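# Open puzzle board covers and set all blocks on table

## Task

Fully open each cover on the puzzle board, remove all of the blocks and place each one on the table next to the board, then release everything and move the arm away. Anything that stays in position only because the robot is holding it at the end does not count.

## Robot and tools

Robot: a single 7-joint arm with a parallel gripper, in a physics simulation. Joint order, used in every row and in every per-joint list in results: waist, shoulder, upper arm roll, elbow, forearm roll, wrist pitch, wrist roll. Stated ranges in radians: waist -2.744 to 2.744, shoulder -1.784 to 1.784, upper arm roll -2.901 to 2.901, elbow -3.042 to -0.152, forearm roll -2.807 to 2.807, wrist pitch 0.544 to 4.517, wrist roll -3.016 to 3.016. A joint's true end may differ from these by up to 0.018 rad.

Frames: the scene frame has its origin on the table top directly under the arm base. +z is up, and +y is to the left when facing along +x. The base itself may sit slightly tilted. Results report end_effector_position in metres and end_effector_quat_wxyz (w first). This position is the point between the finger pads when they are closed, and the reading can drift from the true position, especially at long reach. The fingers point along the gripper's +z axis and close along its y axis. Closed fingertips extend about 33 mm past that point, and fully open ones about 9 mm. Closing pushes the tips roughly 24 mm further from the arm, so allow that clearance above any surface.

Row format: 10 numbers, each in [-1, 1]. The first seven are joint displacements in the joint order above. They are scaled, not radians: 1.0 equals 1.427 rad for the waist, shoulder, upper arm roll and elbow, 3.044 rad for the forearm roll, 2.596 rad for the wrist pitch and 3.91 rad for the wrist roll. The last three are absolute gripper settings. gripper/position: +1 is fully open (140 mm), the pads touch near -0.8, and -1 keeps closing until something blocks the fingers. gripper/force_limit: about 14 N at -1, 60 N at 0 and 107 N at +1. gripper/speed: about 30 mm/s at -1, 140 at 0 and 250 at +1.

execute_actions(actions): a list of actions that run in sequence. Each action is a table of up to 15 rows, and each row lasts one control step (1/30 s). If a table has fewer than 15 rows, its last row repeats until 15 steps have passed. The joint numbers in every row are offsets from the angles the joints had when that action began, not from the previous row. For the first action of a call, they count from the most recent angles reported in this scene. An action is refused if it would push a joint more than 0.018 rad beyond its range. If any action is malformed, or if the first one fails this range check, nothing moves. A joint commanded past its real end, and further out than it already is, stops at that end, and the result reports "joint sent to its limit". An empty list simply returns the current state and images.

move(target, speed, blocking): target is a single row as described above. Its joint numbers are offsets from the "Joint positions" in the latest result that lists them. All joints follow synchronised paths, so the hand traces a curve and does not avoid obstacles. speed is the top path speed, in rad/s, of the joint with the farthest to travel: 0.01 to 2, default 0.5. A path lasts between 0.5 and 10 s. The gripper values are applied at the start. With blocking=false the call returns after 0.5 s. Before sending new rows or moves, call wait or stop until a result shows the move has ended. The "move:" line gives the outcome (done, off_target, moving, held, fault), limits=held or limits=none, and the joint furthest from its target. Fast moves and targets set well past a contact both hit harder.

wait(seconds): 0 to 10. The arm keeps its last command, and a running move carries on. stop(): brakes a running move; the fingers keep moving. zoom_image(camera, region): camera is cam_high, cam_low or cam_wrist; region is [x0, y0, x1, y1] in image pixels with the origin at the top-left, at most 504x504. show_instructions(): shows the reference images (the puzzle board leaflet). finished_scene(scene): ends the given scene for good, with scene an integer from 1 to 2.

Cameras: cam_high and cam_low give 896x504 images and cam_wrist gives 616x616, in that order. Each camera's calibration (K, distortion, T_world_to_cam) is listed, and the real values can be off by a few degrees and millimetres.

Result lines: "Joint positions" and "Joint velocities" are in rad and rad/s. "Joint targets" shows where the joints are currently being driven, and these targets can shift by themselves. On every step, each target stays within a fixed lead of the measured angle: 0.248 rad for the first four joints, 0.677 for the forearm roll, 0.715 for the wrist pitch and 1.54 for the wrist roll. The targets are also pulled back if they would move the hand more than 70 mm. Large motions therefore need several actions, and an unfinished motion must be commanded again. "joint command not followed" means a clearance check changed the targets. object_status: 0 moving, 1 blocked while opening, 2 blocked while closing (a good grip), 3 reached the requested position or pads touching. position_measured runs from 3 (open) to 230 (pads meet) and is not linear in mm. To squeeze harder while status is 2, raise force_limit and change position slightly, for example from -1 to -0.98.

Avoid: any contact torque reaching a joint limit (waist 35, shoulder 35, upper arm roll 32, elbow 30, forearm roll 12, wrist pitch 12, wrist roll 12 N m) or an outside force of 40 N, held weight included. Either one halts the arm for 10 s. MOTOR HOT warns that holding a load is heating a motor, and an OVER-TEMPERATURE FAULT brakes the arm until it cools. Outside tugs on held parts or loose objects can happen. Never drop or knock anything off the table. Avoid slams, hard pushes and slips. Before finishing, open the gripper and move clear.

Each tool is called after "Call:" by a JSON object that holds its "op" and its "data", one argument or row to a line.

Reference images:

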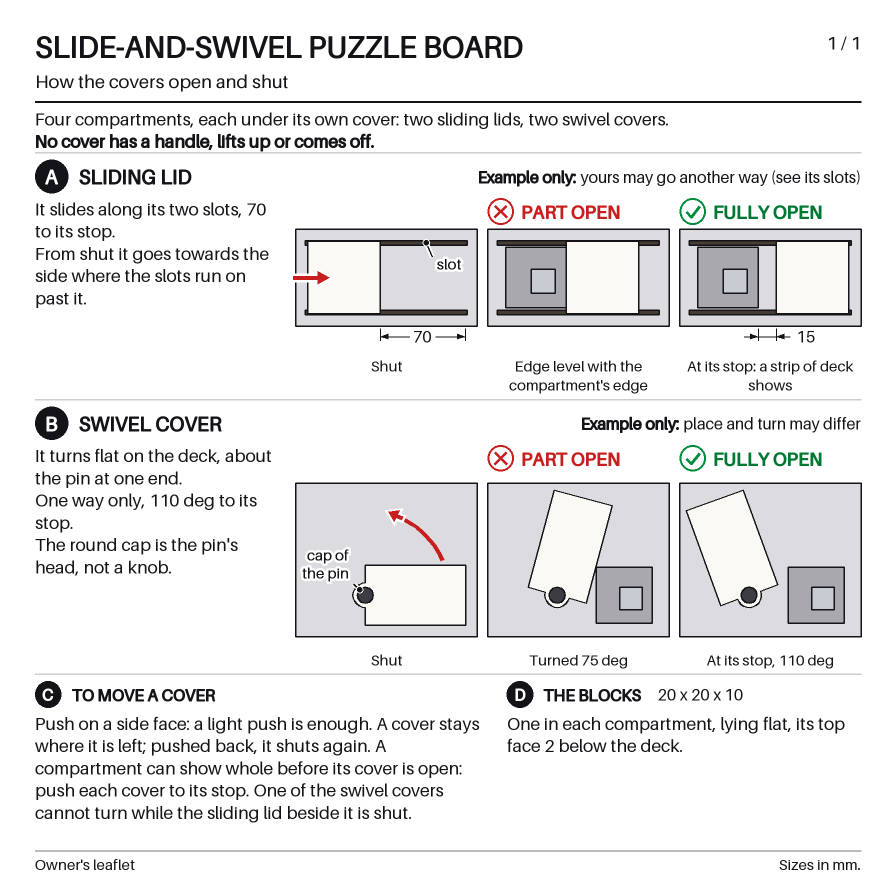

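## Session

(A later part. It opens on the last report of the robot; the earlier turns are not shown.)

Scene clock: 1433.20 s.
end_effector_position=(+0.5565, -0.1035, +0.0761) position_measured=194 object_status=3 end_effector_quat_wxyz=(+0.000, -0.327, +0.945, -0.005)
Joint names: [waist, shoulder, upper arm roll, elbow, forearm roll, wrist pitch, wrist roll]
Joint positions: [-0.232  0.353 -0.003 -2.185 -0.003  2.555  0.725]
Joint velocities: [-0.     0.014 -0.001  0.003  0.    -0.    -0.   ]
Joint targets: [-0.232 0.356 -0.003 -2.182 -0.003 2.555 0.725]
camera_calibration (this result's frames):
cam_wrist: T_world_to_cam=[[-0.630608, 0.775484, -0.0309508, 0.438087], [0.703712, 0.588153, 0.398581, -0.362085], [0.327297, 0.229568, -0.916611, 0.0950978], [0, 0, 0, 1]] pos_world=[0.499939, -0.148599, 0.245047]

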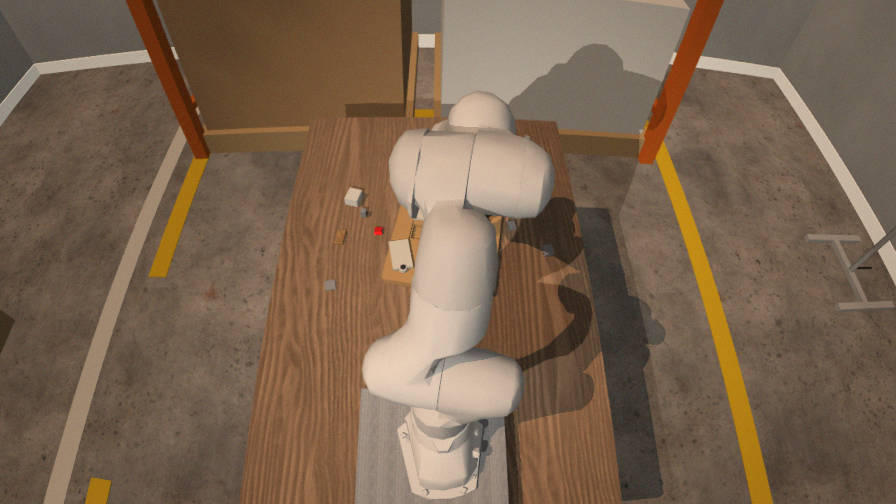

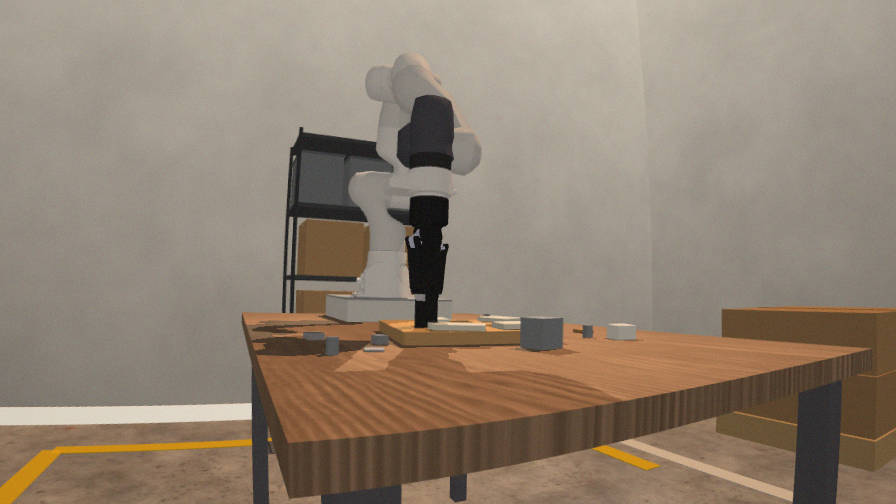

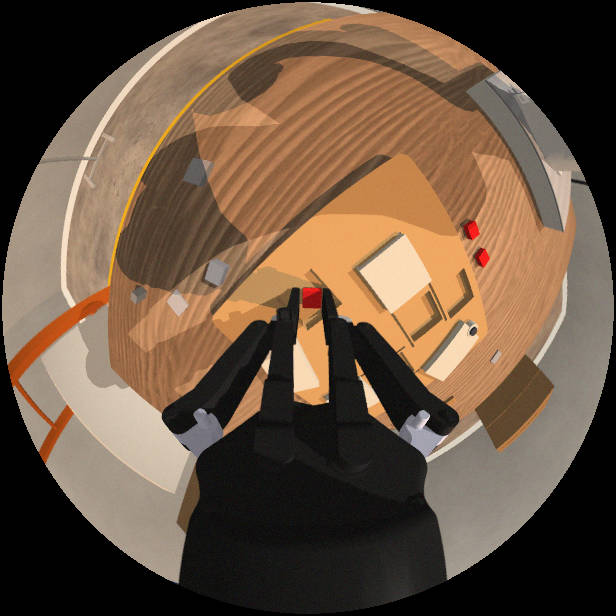

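Call:
{"op": "execute_actions", "data": {
  "actions": [
    [[0,0.0032,0,0.003,0,0,0,-0.53,-0.3,-0.8],[0,0.0046,0,0.0038,0,0,0,-0.53,-0.3,-0.8],[0,0.006,0,0.0046,0,0,0,-0.53,-0.3,-0.8],[0,0.0074,0,0.0054,0,0,0,-0.53,-0.3,-0.8],[0,0.0088,0,0.0062,0,0,0,-0.53,-0.3,-0.8],[0,0.0102,0,0.007,0,0,0,-0.53,-0.3,-0.8],[0,0.0114,0,0.0077,0,0,0,-0.53,-0.3,-0.8],[0,0.0114,0,0.0077,0,0,0,-0.53,-0.3,-0.8],[0,0.0114,0,0.0077,0,0,0,-0.53,-0.3,-0.8],[0,0.0114,0,0.0077,0,0,0,-0.53,-0.3,-0.8],[0,0.0114,0,0.0077,0,0,0,-1,-0.3,-0.8]]
  ]
}}

Scene clock: 1442.30 s.
end_effector_position=(+0.5569, -0.1036, +0.0715) position_measured=205 object_status=0 end_effector_quat_wxyz=(-0.002, -0.327, +0.945, -0.004)
Joint names: [waist, shoulder, upper arm roll, elbow, forearm roll, wrist pitch, wrist roll]
Joint positions: [-0.232  0.367 -0.003 -2.177 -0.003  2.555  0.725]
Joint velocities: [ 0.    -0.001  0.001 -0.001 -0.001 -0.     0.   ]
Joint targets: [-0.232 0.369 -0.003 -2.174 -0.003 2.555 0.725]
camera_calibration (this result's frames):
cam_wrist: T_world_to_cam=[[-0.630741, 0.775525, -0.026962, 0.438117], [0.705786, 0.58777, 0.395465, -0.36149], [0.322541, 0.230407, -0.918085, 0.0936484], [0, 0, 0, 1]] pos_world=[0.501268, -0.148875, 0.240747]

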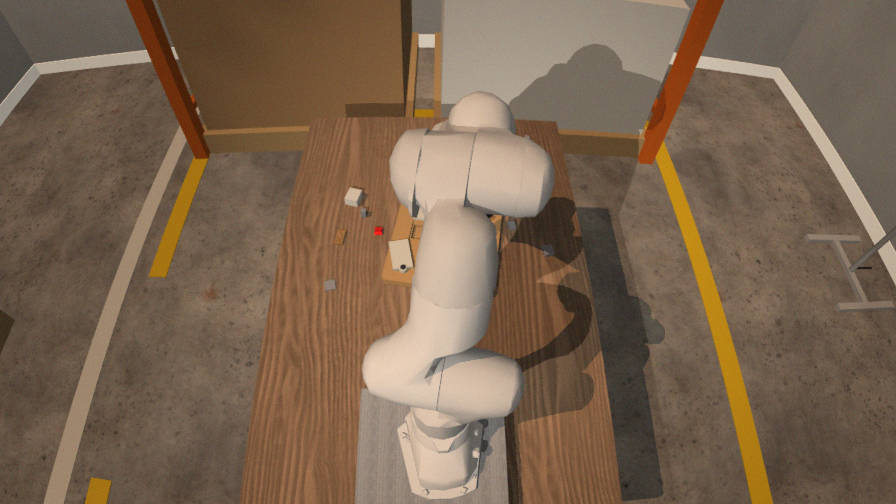

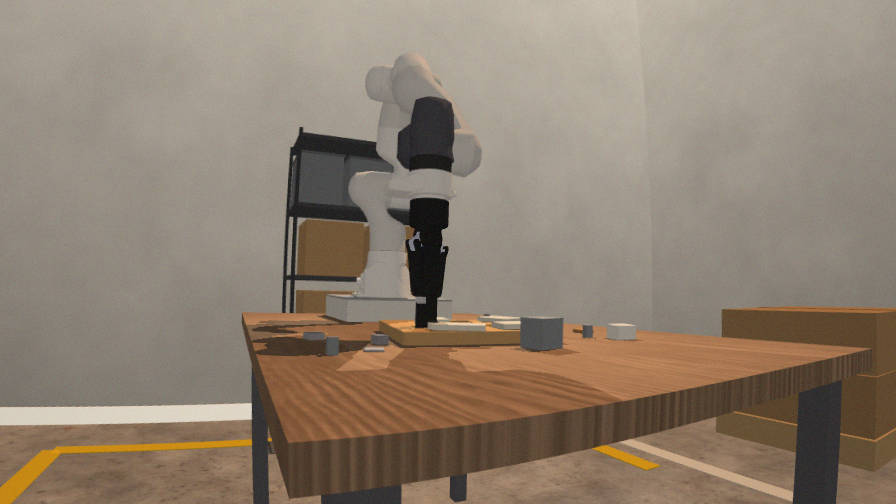

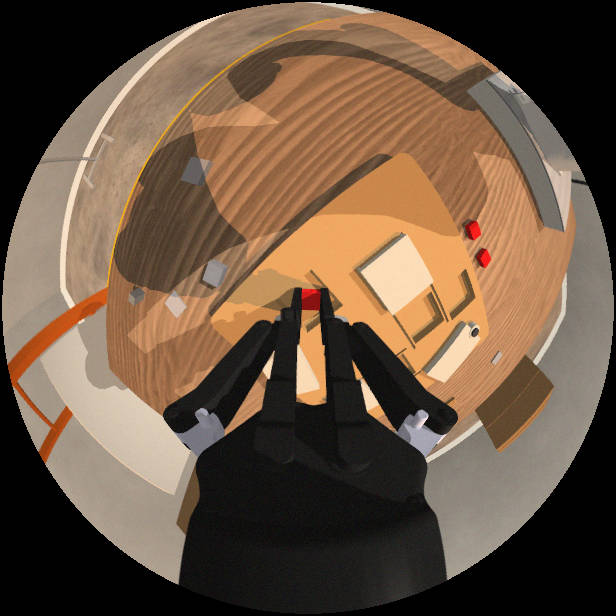

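Call:
{"op": "execute_actions", "data": {
  "actions": [
    [[0,-0.0025,0,-0.002,0,0,0,-1,-0.3,-0.8],[0,-0.0045,0,-0.003,0,0,0,-1,-0.3,-0.8],[0,-0.0075,0,-0.0046,0,0,0,-1,-0.3,-0.8],[0,-0.011,0,-0.0065,0,0,0,-1,-0.3,-0.8],[0,-0.0147,0,-0.0085,0,0,0,-1,-0.3,-0.8],[0,-0.0184,0,-0.0105,0,0,0,-1,-0.3,-0.8],[0,-0.0221,0,-0.0125,0,0,0,-1,-0.3,-0.8],[0,-0.0258,0,-0.0145,0,0,0,-1,-0.3,-0.8],[0,-0.0295,0,-0.0165,0,0,0,-1,-0.3,-0.8],[0,-0.033,0,-0.0184,0,0,0,-1,-0.3,-0.8],[0,-0.036,0,-0.020,0,0,0,-1,-0.3,-0.8],[0,-0.0383,0,-0.0212,0,0,0,-1,-0.3,-0.8],[0,-0.0396,0,-0.0219,0,0,0,-1,-0.3,-0.8]]
  ]
}}

Call:
{"op": "move", "data": {
  "target": [-0.135, -0.003, 0, -0.005, 0, 0.0121, 0, -1, -0.3, -0.8],
  "speed": 0.35
}}

Scene clock: 1462.40 s.
end_effector_position=(+0.5582, -0.1037, +0.0910) position_measured=205 object_status=2 end_effector_quat_wxyz=(+0.009, -0.327, +0.945, -0.010)
Joint names: [waist, shoulder, upper arm roll, elbow, forearm roll, wrist pitch, wrist roll]
Joint positions: [-0.232  0.315 -0.003 -2.203 -0.003  2.555  0.725]
Joint velocities: [ 0.    -0.05  -0.    -0.017 -0.001  0.     0.002]
Joint targets: [-0.232 0.310 -0.003 -2.208 -0.003 2.555 0.725]
camera_calibration (this result's frames):
cam_wrist: T_world_to_cam=[[-0.629906, 0.775273, -0.0465927, 0.440809], [0.695423, 0.589707, 0.410649, -0.365447], [0.345841, 0.226269, -0.910602, 0.0970114], [0, 0, 0, 1]] pos_world=[0.498257, -0.148191, 0.258948]

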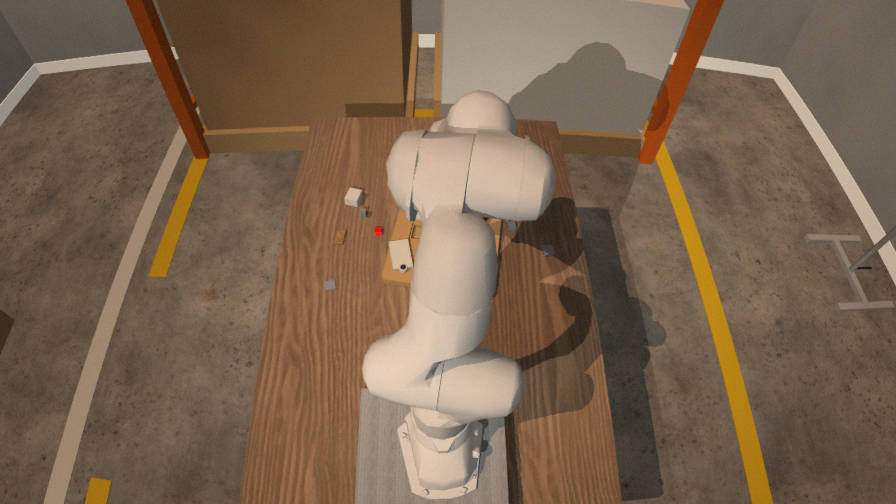

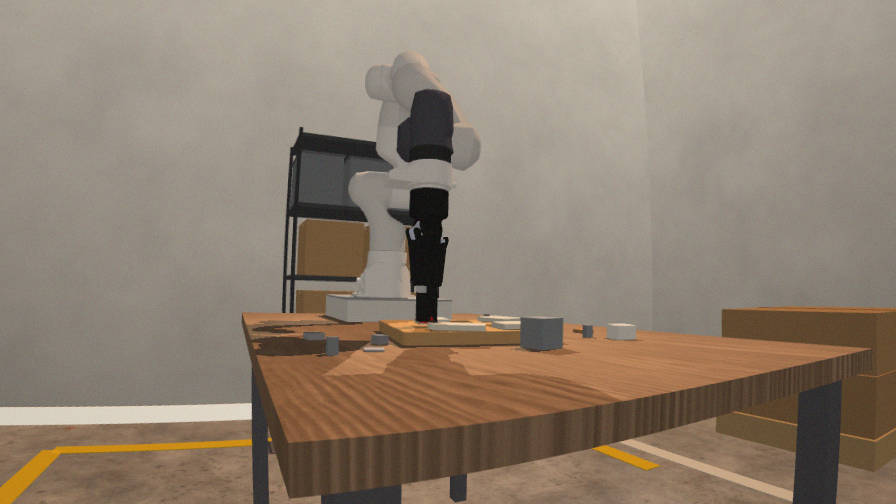

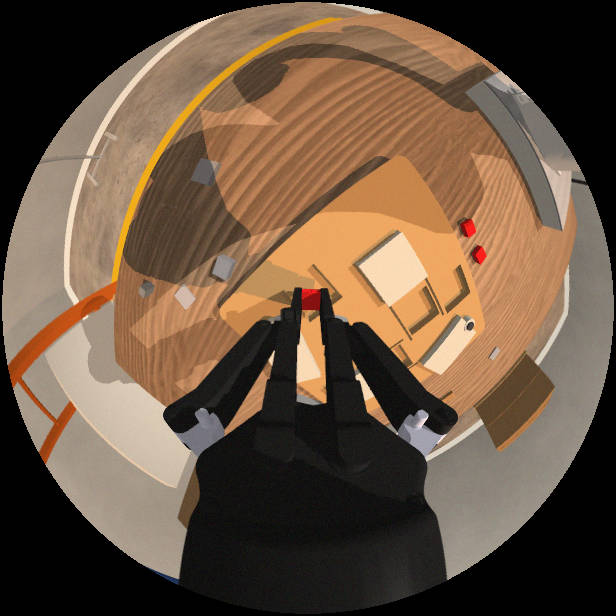

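Scene clock: 1463.40 s.
end_effector_position=(+0.5336, -0.2110, +0.0935) position_measured=205 object_status=2 end_effector_quat_wxyz=(+0.018, -0.234, +0.972, -0.019)
Joint names: [waist, shoulder, upper arm roll, elbow, forearm roll, wrist pitch, wrist roll]
Joint positions: [-0.423  0.313 -0.005 -2.207 -0.003  2.581  0.725]
Joint velocities: [0.002 0.001 0.001 0.    0.001 0.005 0.001]
Joint targets: [-0.424 0.310 -0.003 -2.210 -0.003 2.586 0.725]
move: done; limits=none; farthest joint: the wrist pitch, 0.005 radians from its target (0.031 radians at the start)
camera_calibration (this result's frames):
cam_wrist: T_world_to_cam=[[-0.468638, 0.880853, -0.0669062, 0.446797], [0.786286, 0.450449, 0.422907, -0.365088], [0.402656, 0.145583, -0.9037, 0.0840982], [0, 0, 0, 1]] pos_world=[0.462587, -0.241352, 0.260291]

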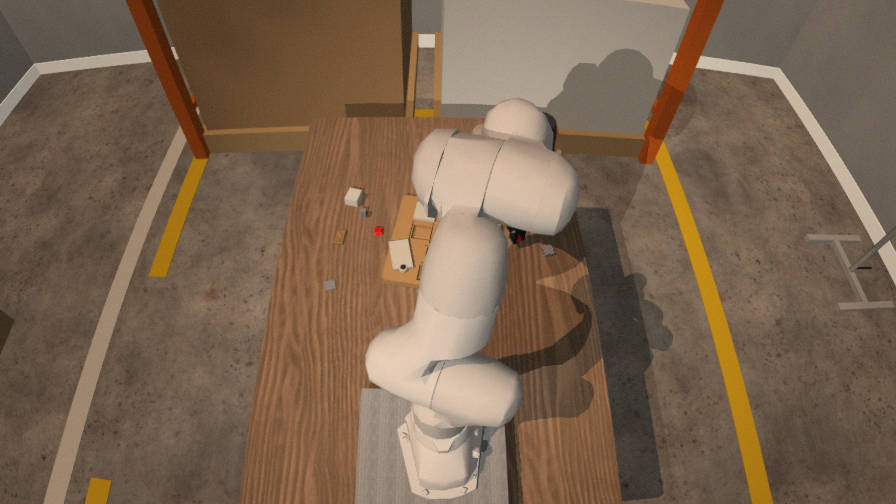

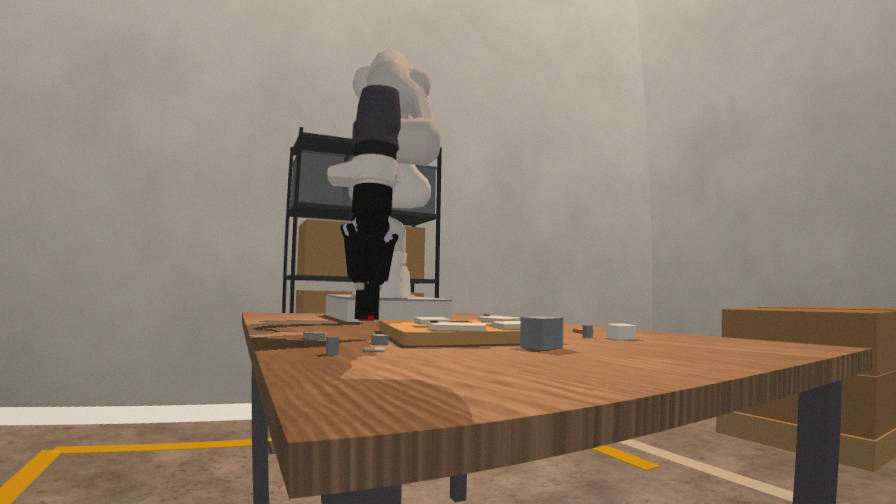

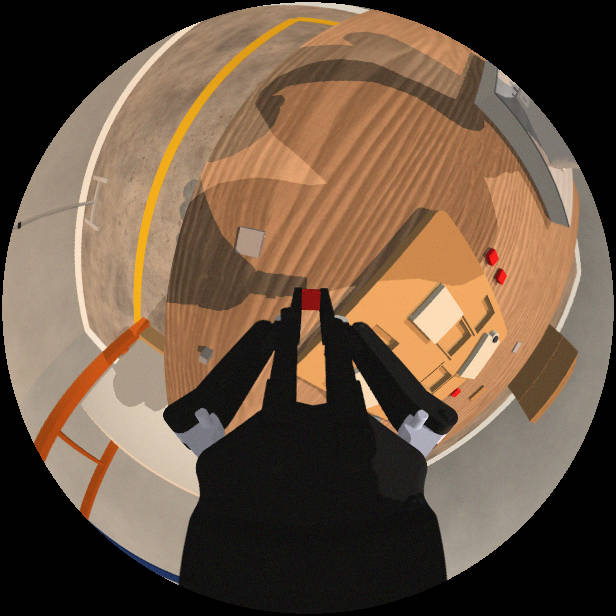

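Call:
{"op": "move", "data": {
  "target": [0, 0.0595, 0, 0.0238, 0, 0, 0, -1, -0.3, -0.8],
  "speed": 0.12
}}

Scene clock: 1469.30 s.
end_effector_position=(+0.5266, -0.2085, +0.0595) position_measured=205 object_status=2 end_effector_quat_wxyz=(-0.002, -0.234, +0.972, -0.005)
Joint names: [waist, shoulder, upper arm roll, elbow, forearm roll, wrist pitch, wrist roll]
Joint positions: [-0.423  0.394 -0.005 -2.176 -0.003  2.582  0.725]
Joint velocities: [-0.001 -0.     0.    -0.001 -0.     0.    -0.001]
Joint targets: [-0.423 0.398 -0.005 -2.173 -0.003 2.581 0.725]
move: done; limits=none; farthest joint: the shoulder, 0.003 radians from its target (0.085 radians at the start)
camera_calibration (this result's frames):
cam_wrist: T_world_to_cam=[[-0.470723, 0.881775, -0.0299, 0.438071], [0.80499, 0.44311, 0.394518, -0.355979], [0.361125, 0.161639, -0.918402, 0.0819073], [0, 0, 0, 1]] pos_world=[0.463191, -0.241781, 0.228762]

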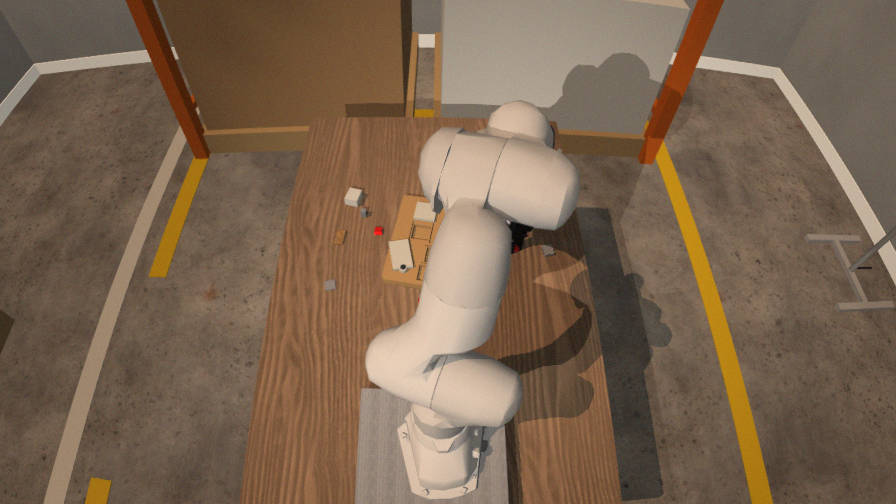

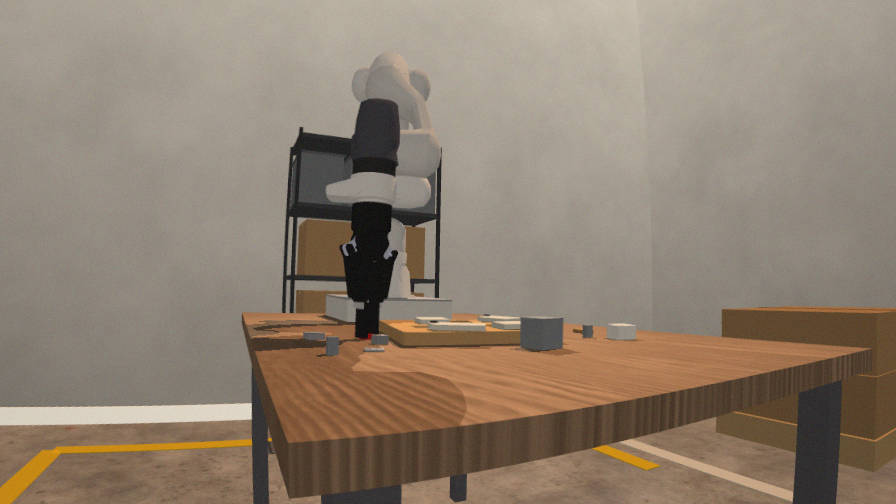

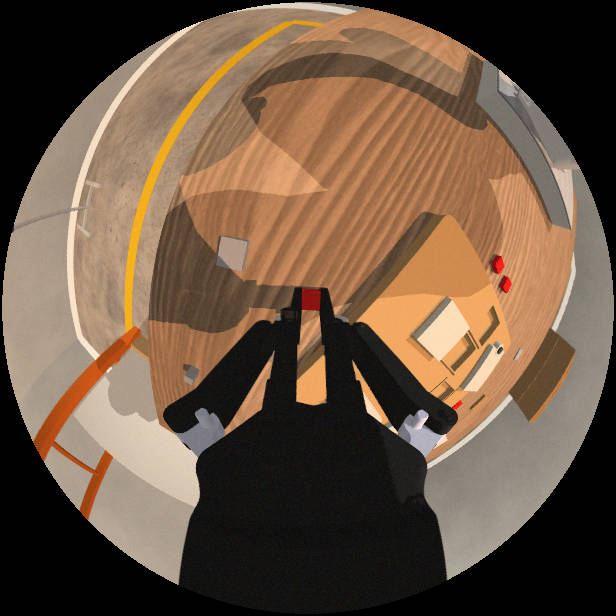

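Call:
{"op": "execute_actions", "data": {
  "actions": [
    [[0,0,0,0,0,0,0,-0.42,-0.3,-0.3],[0,0,0,0,0,0,0,-0.42,-0.3,-0.3],[0,-0.001,0,-0.001,0,0,0,-0.42,-0.3,-0.3],[0,-0.0017,0,-0.0017,0,0,0,-0.42,-0.3,-0.3],[0,-0.003,0,-0.0024,0,0,0,-0.42,-0.3,-0.3],[0,-0.0055,0,-0.0038,0,0,0,-0.42,-0.3,-0.3],[0,-0.009,0,-0.0058,0,0,0,-0.42,-0.3,-0.3],[0,-0.013,0,-0.008,0,0,0,-0.42,-0.3,-0.3],[0,-0.017,0,-0.0103,0,0,0,-0.42,-0.3,-0.3],[0,-0.021,0,-0.0126,0,0,0,-0.42,-0.3,-0.3],[0,-0.025,0,-0.0149,0,0,0,-0.42,-0.3,-0.3],[0,-0.029,0,-0.0172,0,0,0,-0.42,-0.3,-0.3],[0,-0.032,0,-0.0189,0,0,0,-0.42,-0.3,-0.3],[0,-0.034,0,-0.020,0,0,0,-0.42,-0.3,-0.3]]
  ]
}}

Call:
{"op": "move", "data": {
  "target": [-0.30, -0.40, 0, -0.16, 0, -0.13, 0, -0.42, -0.3, -0.3],
  "speed": 0.7
}}

Call:
{"op": "zoom_image", "data": {
  "camera": "cam_high",
  "region": [350, 160, 560, 330]
}}

Scene clock: 1481.93 s.
end_effector_position=(+0.5268, -0.2084, +0.0740) position_measured=182 object_status=3 end_effector_quat_wxyz=(+0.005, -0.234, +0.972, -0.010)
Joint names: [waist, shoulder, upper arm roll, elbow, forearm roll, wrist pitch, wrist roll]
Joint positions: [-0.423  0.354 -0.005 -2.198 -0.003  2.582  0.725]
Joint velocities: [ 0.001 -0.106 -0.001 -0.033  0.001  0.001 -0.   ]
Joint targets: [-0.423 0.346 -0.005 -2.204 -0.003 2.582 0.725]
camera_calibration (this result's frames):
cam_wrist: T_world_to_cam=[[-0.470199, 0.881486, -0.0435376, 0.43924], [0.798195, 0.445782, 0.40517, -0.358594], [0.37656, 0.155759, -0.913204, 0.0853755], [0, 0, 0, 1]] pos_world=[0.46061, -0.240627, 0.24238]

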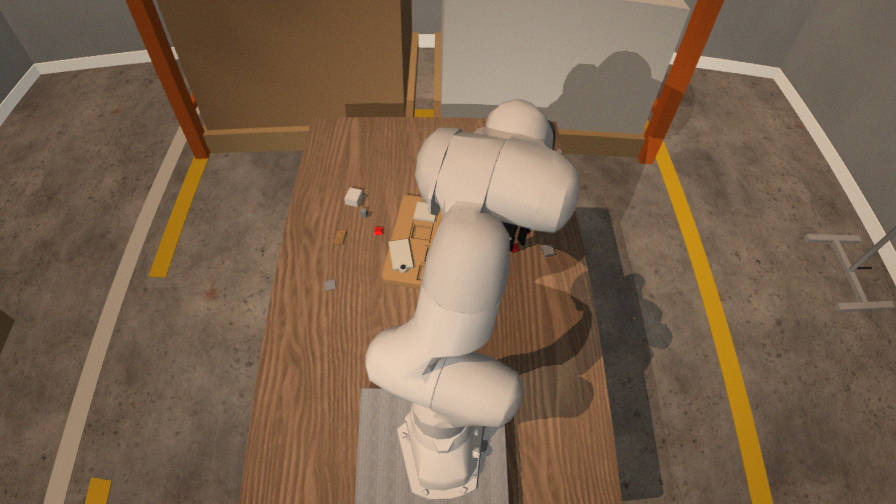

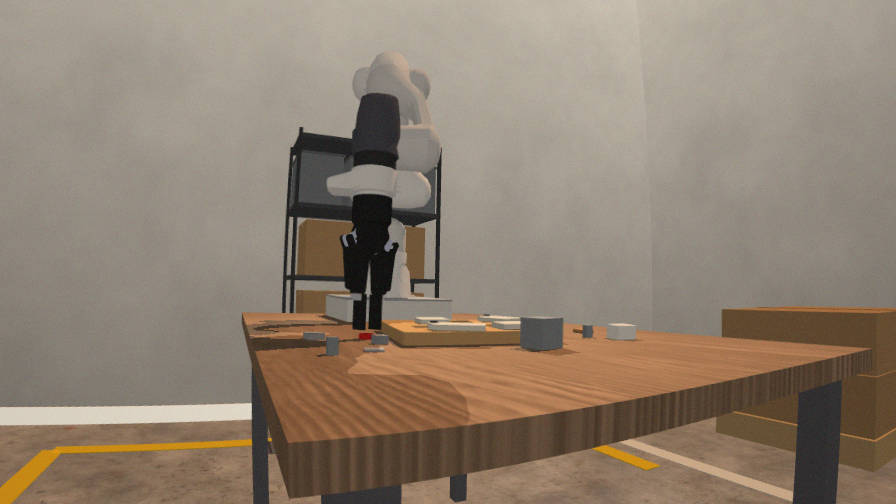

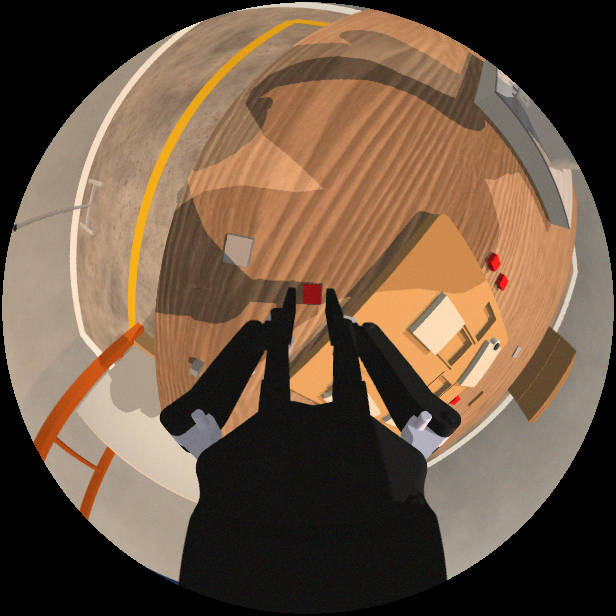

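Scene clock: 1483.60 s.
end_effector_position=(+0.3296, -0.3388, +0.2472) position_measured=182 object_status=3 end_effector_quat_wxyz=(+0.007, -0.022, +1.000, -0.017)
Joint names: [waist, shoulder, upper arm roll, elbow, forearm roll, wrist pitch, wrist roll]
Joint positions: [-0.848 -0.214 -0.006 -2.424 -0.003  2.25   0.725]
Joint velocities: [-0.001  0.002 -0.     0.    -0.001 -0.004  0.   ]
Joint targets: [-0.851 -0.216 -0.005 -2.426 -0.003 2.245 0.725]
move: done; limits=none; farthest joint: the wrist pitch, 0.005 radians from its target (0.337 radians at the start)
camera_calibration (this result's frames):
cam_wrist: T_world_to_cam=[[-0.0614881, 0.99657, -0.0553757, 0.376192], [0.907288, 0.0789302, 0.413037, -0.375387], [0.415991, -0.0248449, -0.909029, 0.262942], [0, 0, 0, 1]] pos_world=[0.254333, -0.338739, 0.414902]

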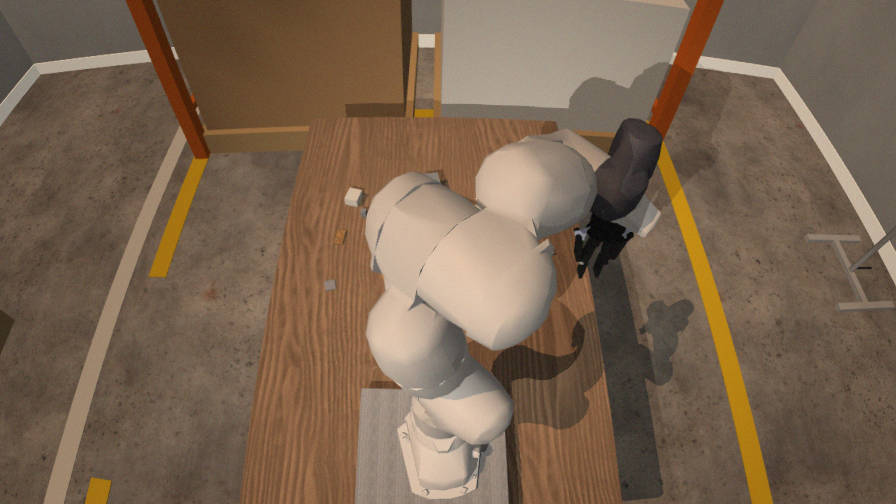

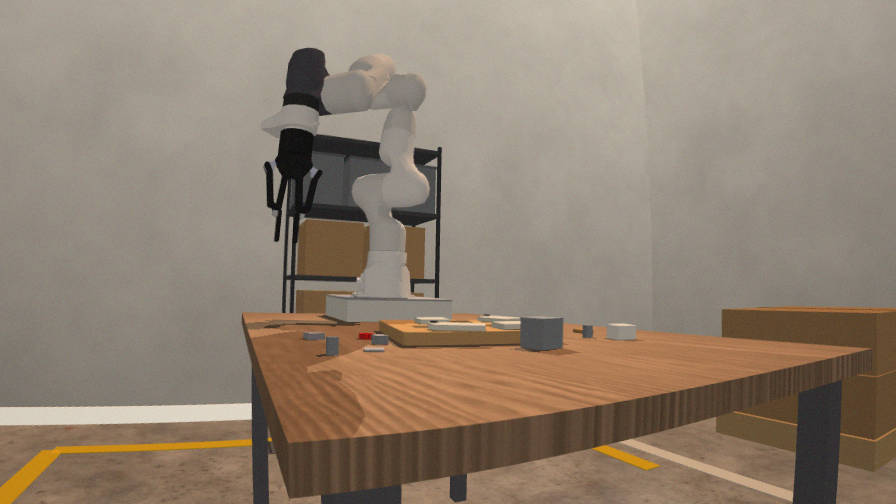

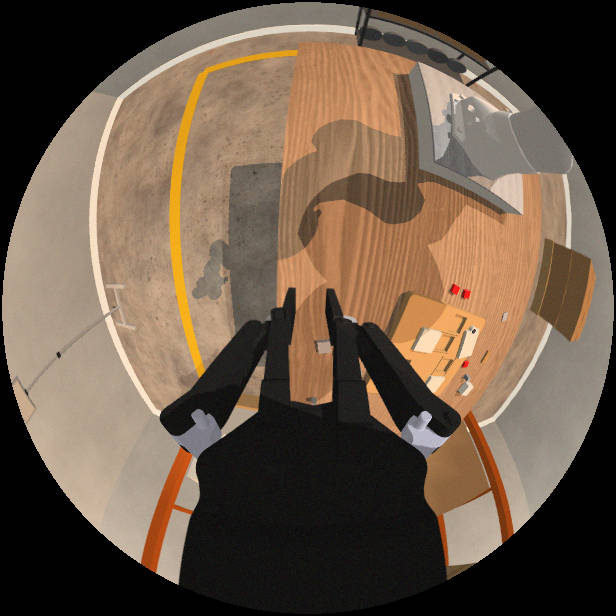

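Region (350, 160, 560, 330) of cam_high's 896x504 image, scaled by 2.400, with more detail than that image has; it fills the top 408 rows of this view, and the rest is white.

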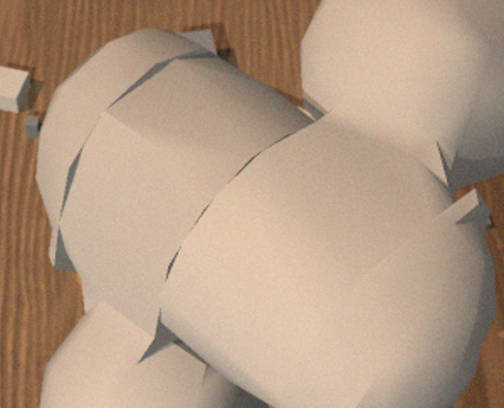

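Call:
{"op": "zoom_image", "data": {
  "camera": "cam_wrist",
  "region": [380, 275, 510, 405]
}}

Call:
{"op": "zoom_image", "data": {
  "camera": "cam_low",
  "region": [350, 290, 570, 370]
}}

Region (380, 275, 510, 405) of cam_wrist's 616x616 image, scaled by 3.877, with more detail than that image has.

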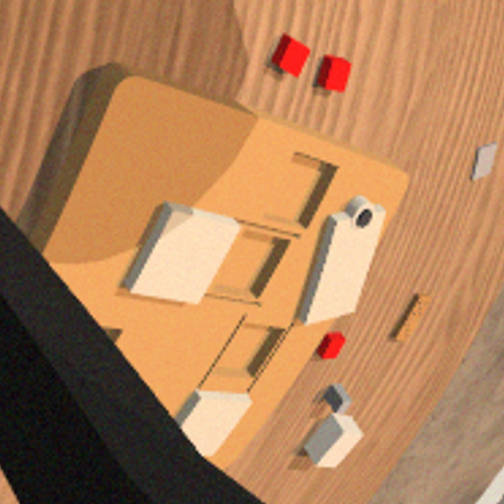

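Region (350, 290, 570, 370) of cam_low's 896x504 image, scaled by 2.291, with more detail than that image has; it fills the top 183 rows of this view, and the rest is white.

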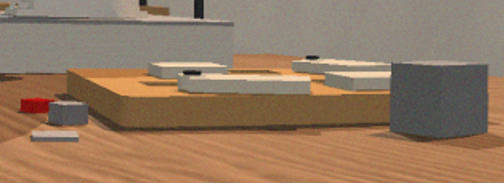

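Call:
{"op": "finished_scene", "data": {
  "scene": 1
}}

The scene is finished: the task was done.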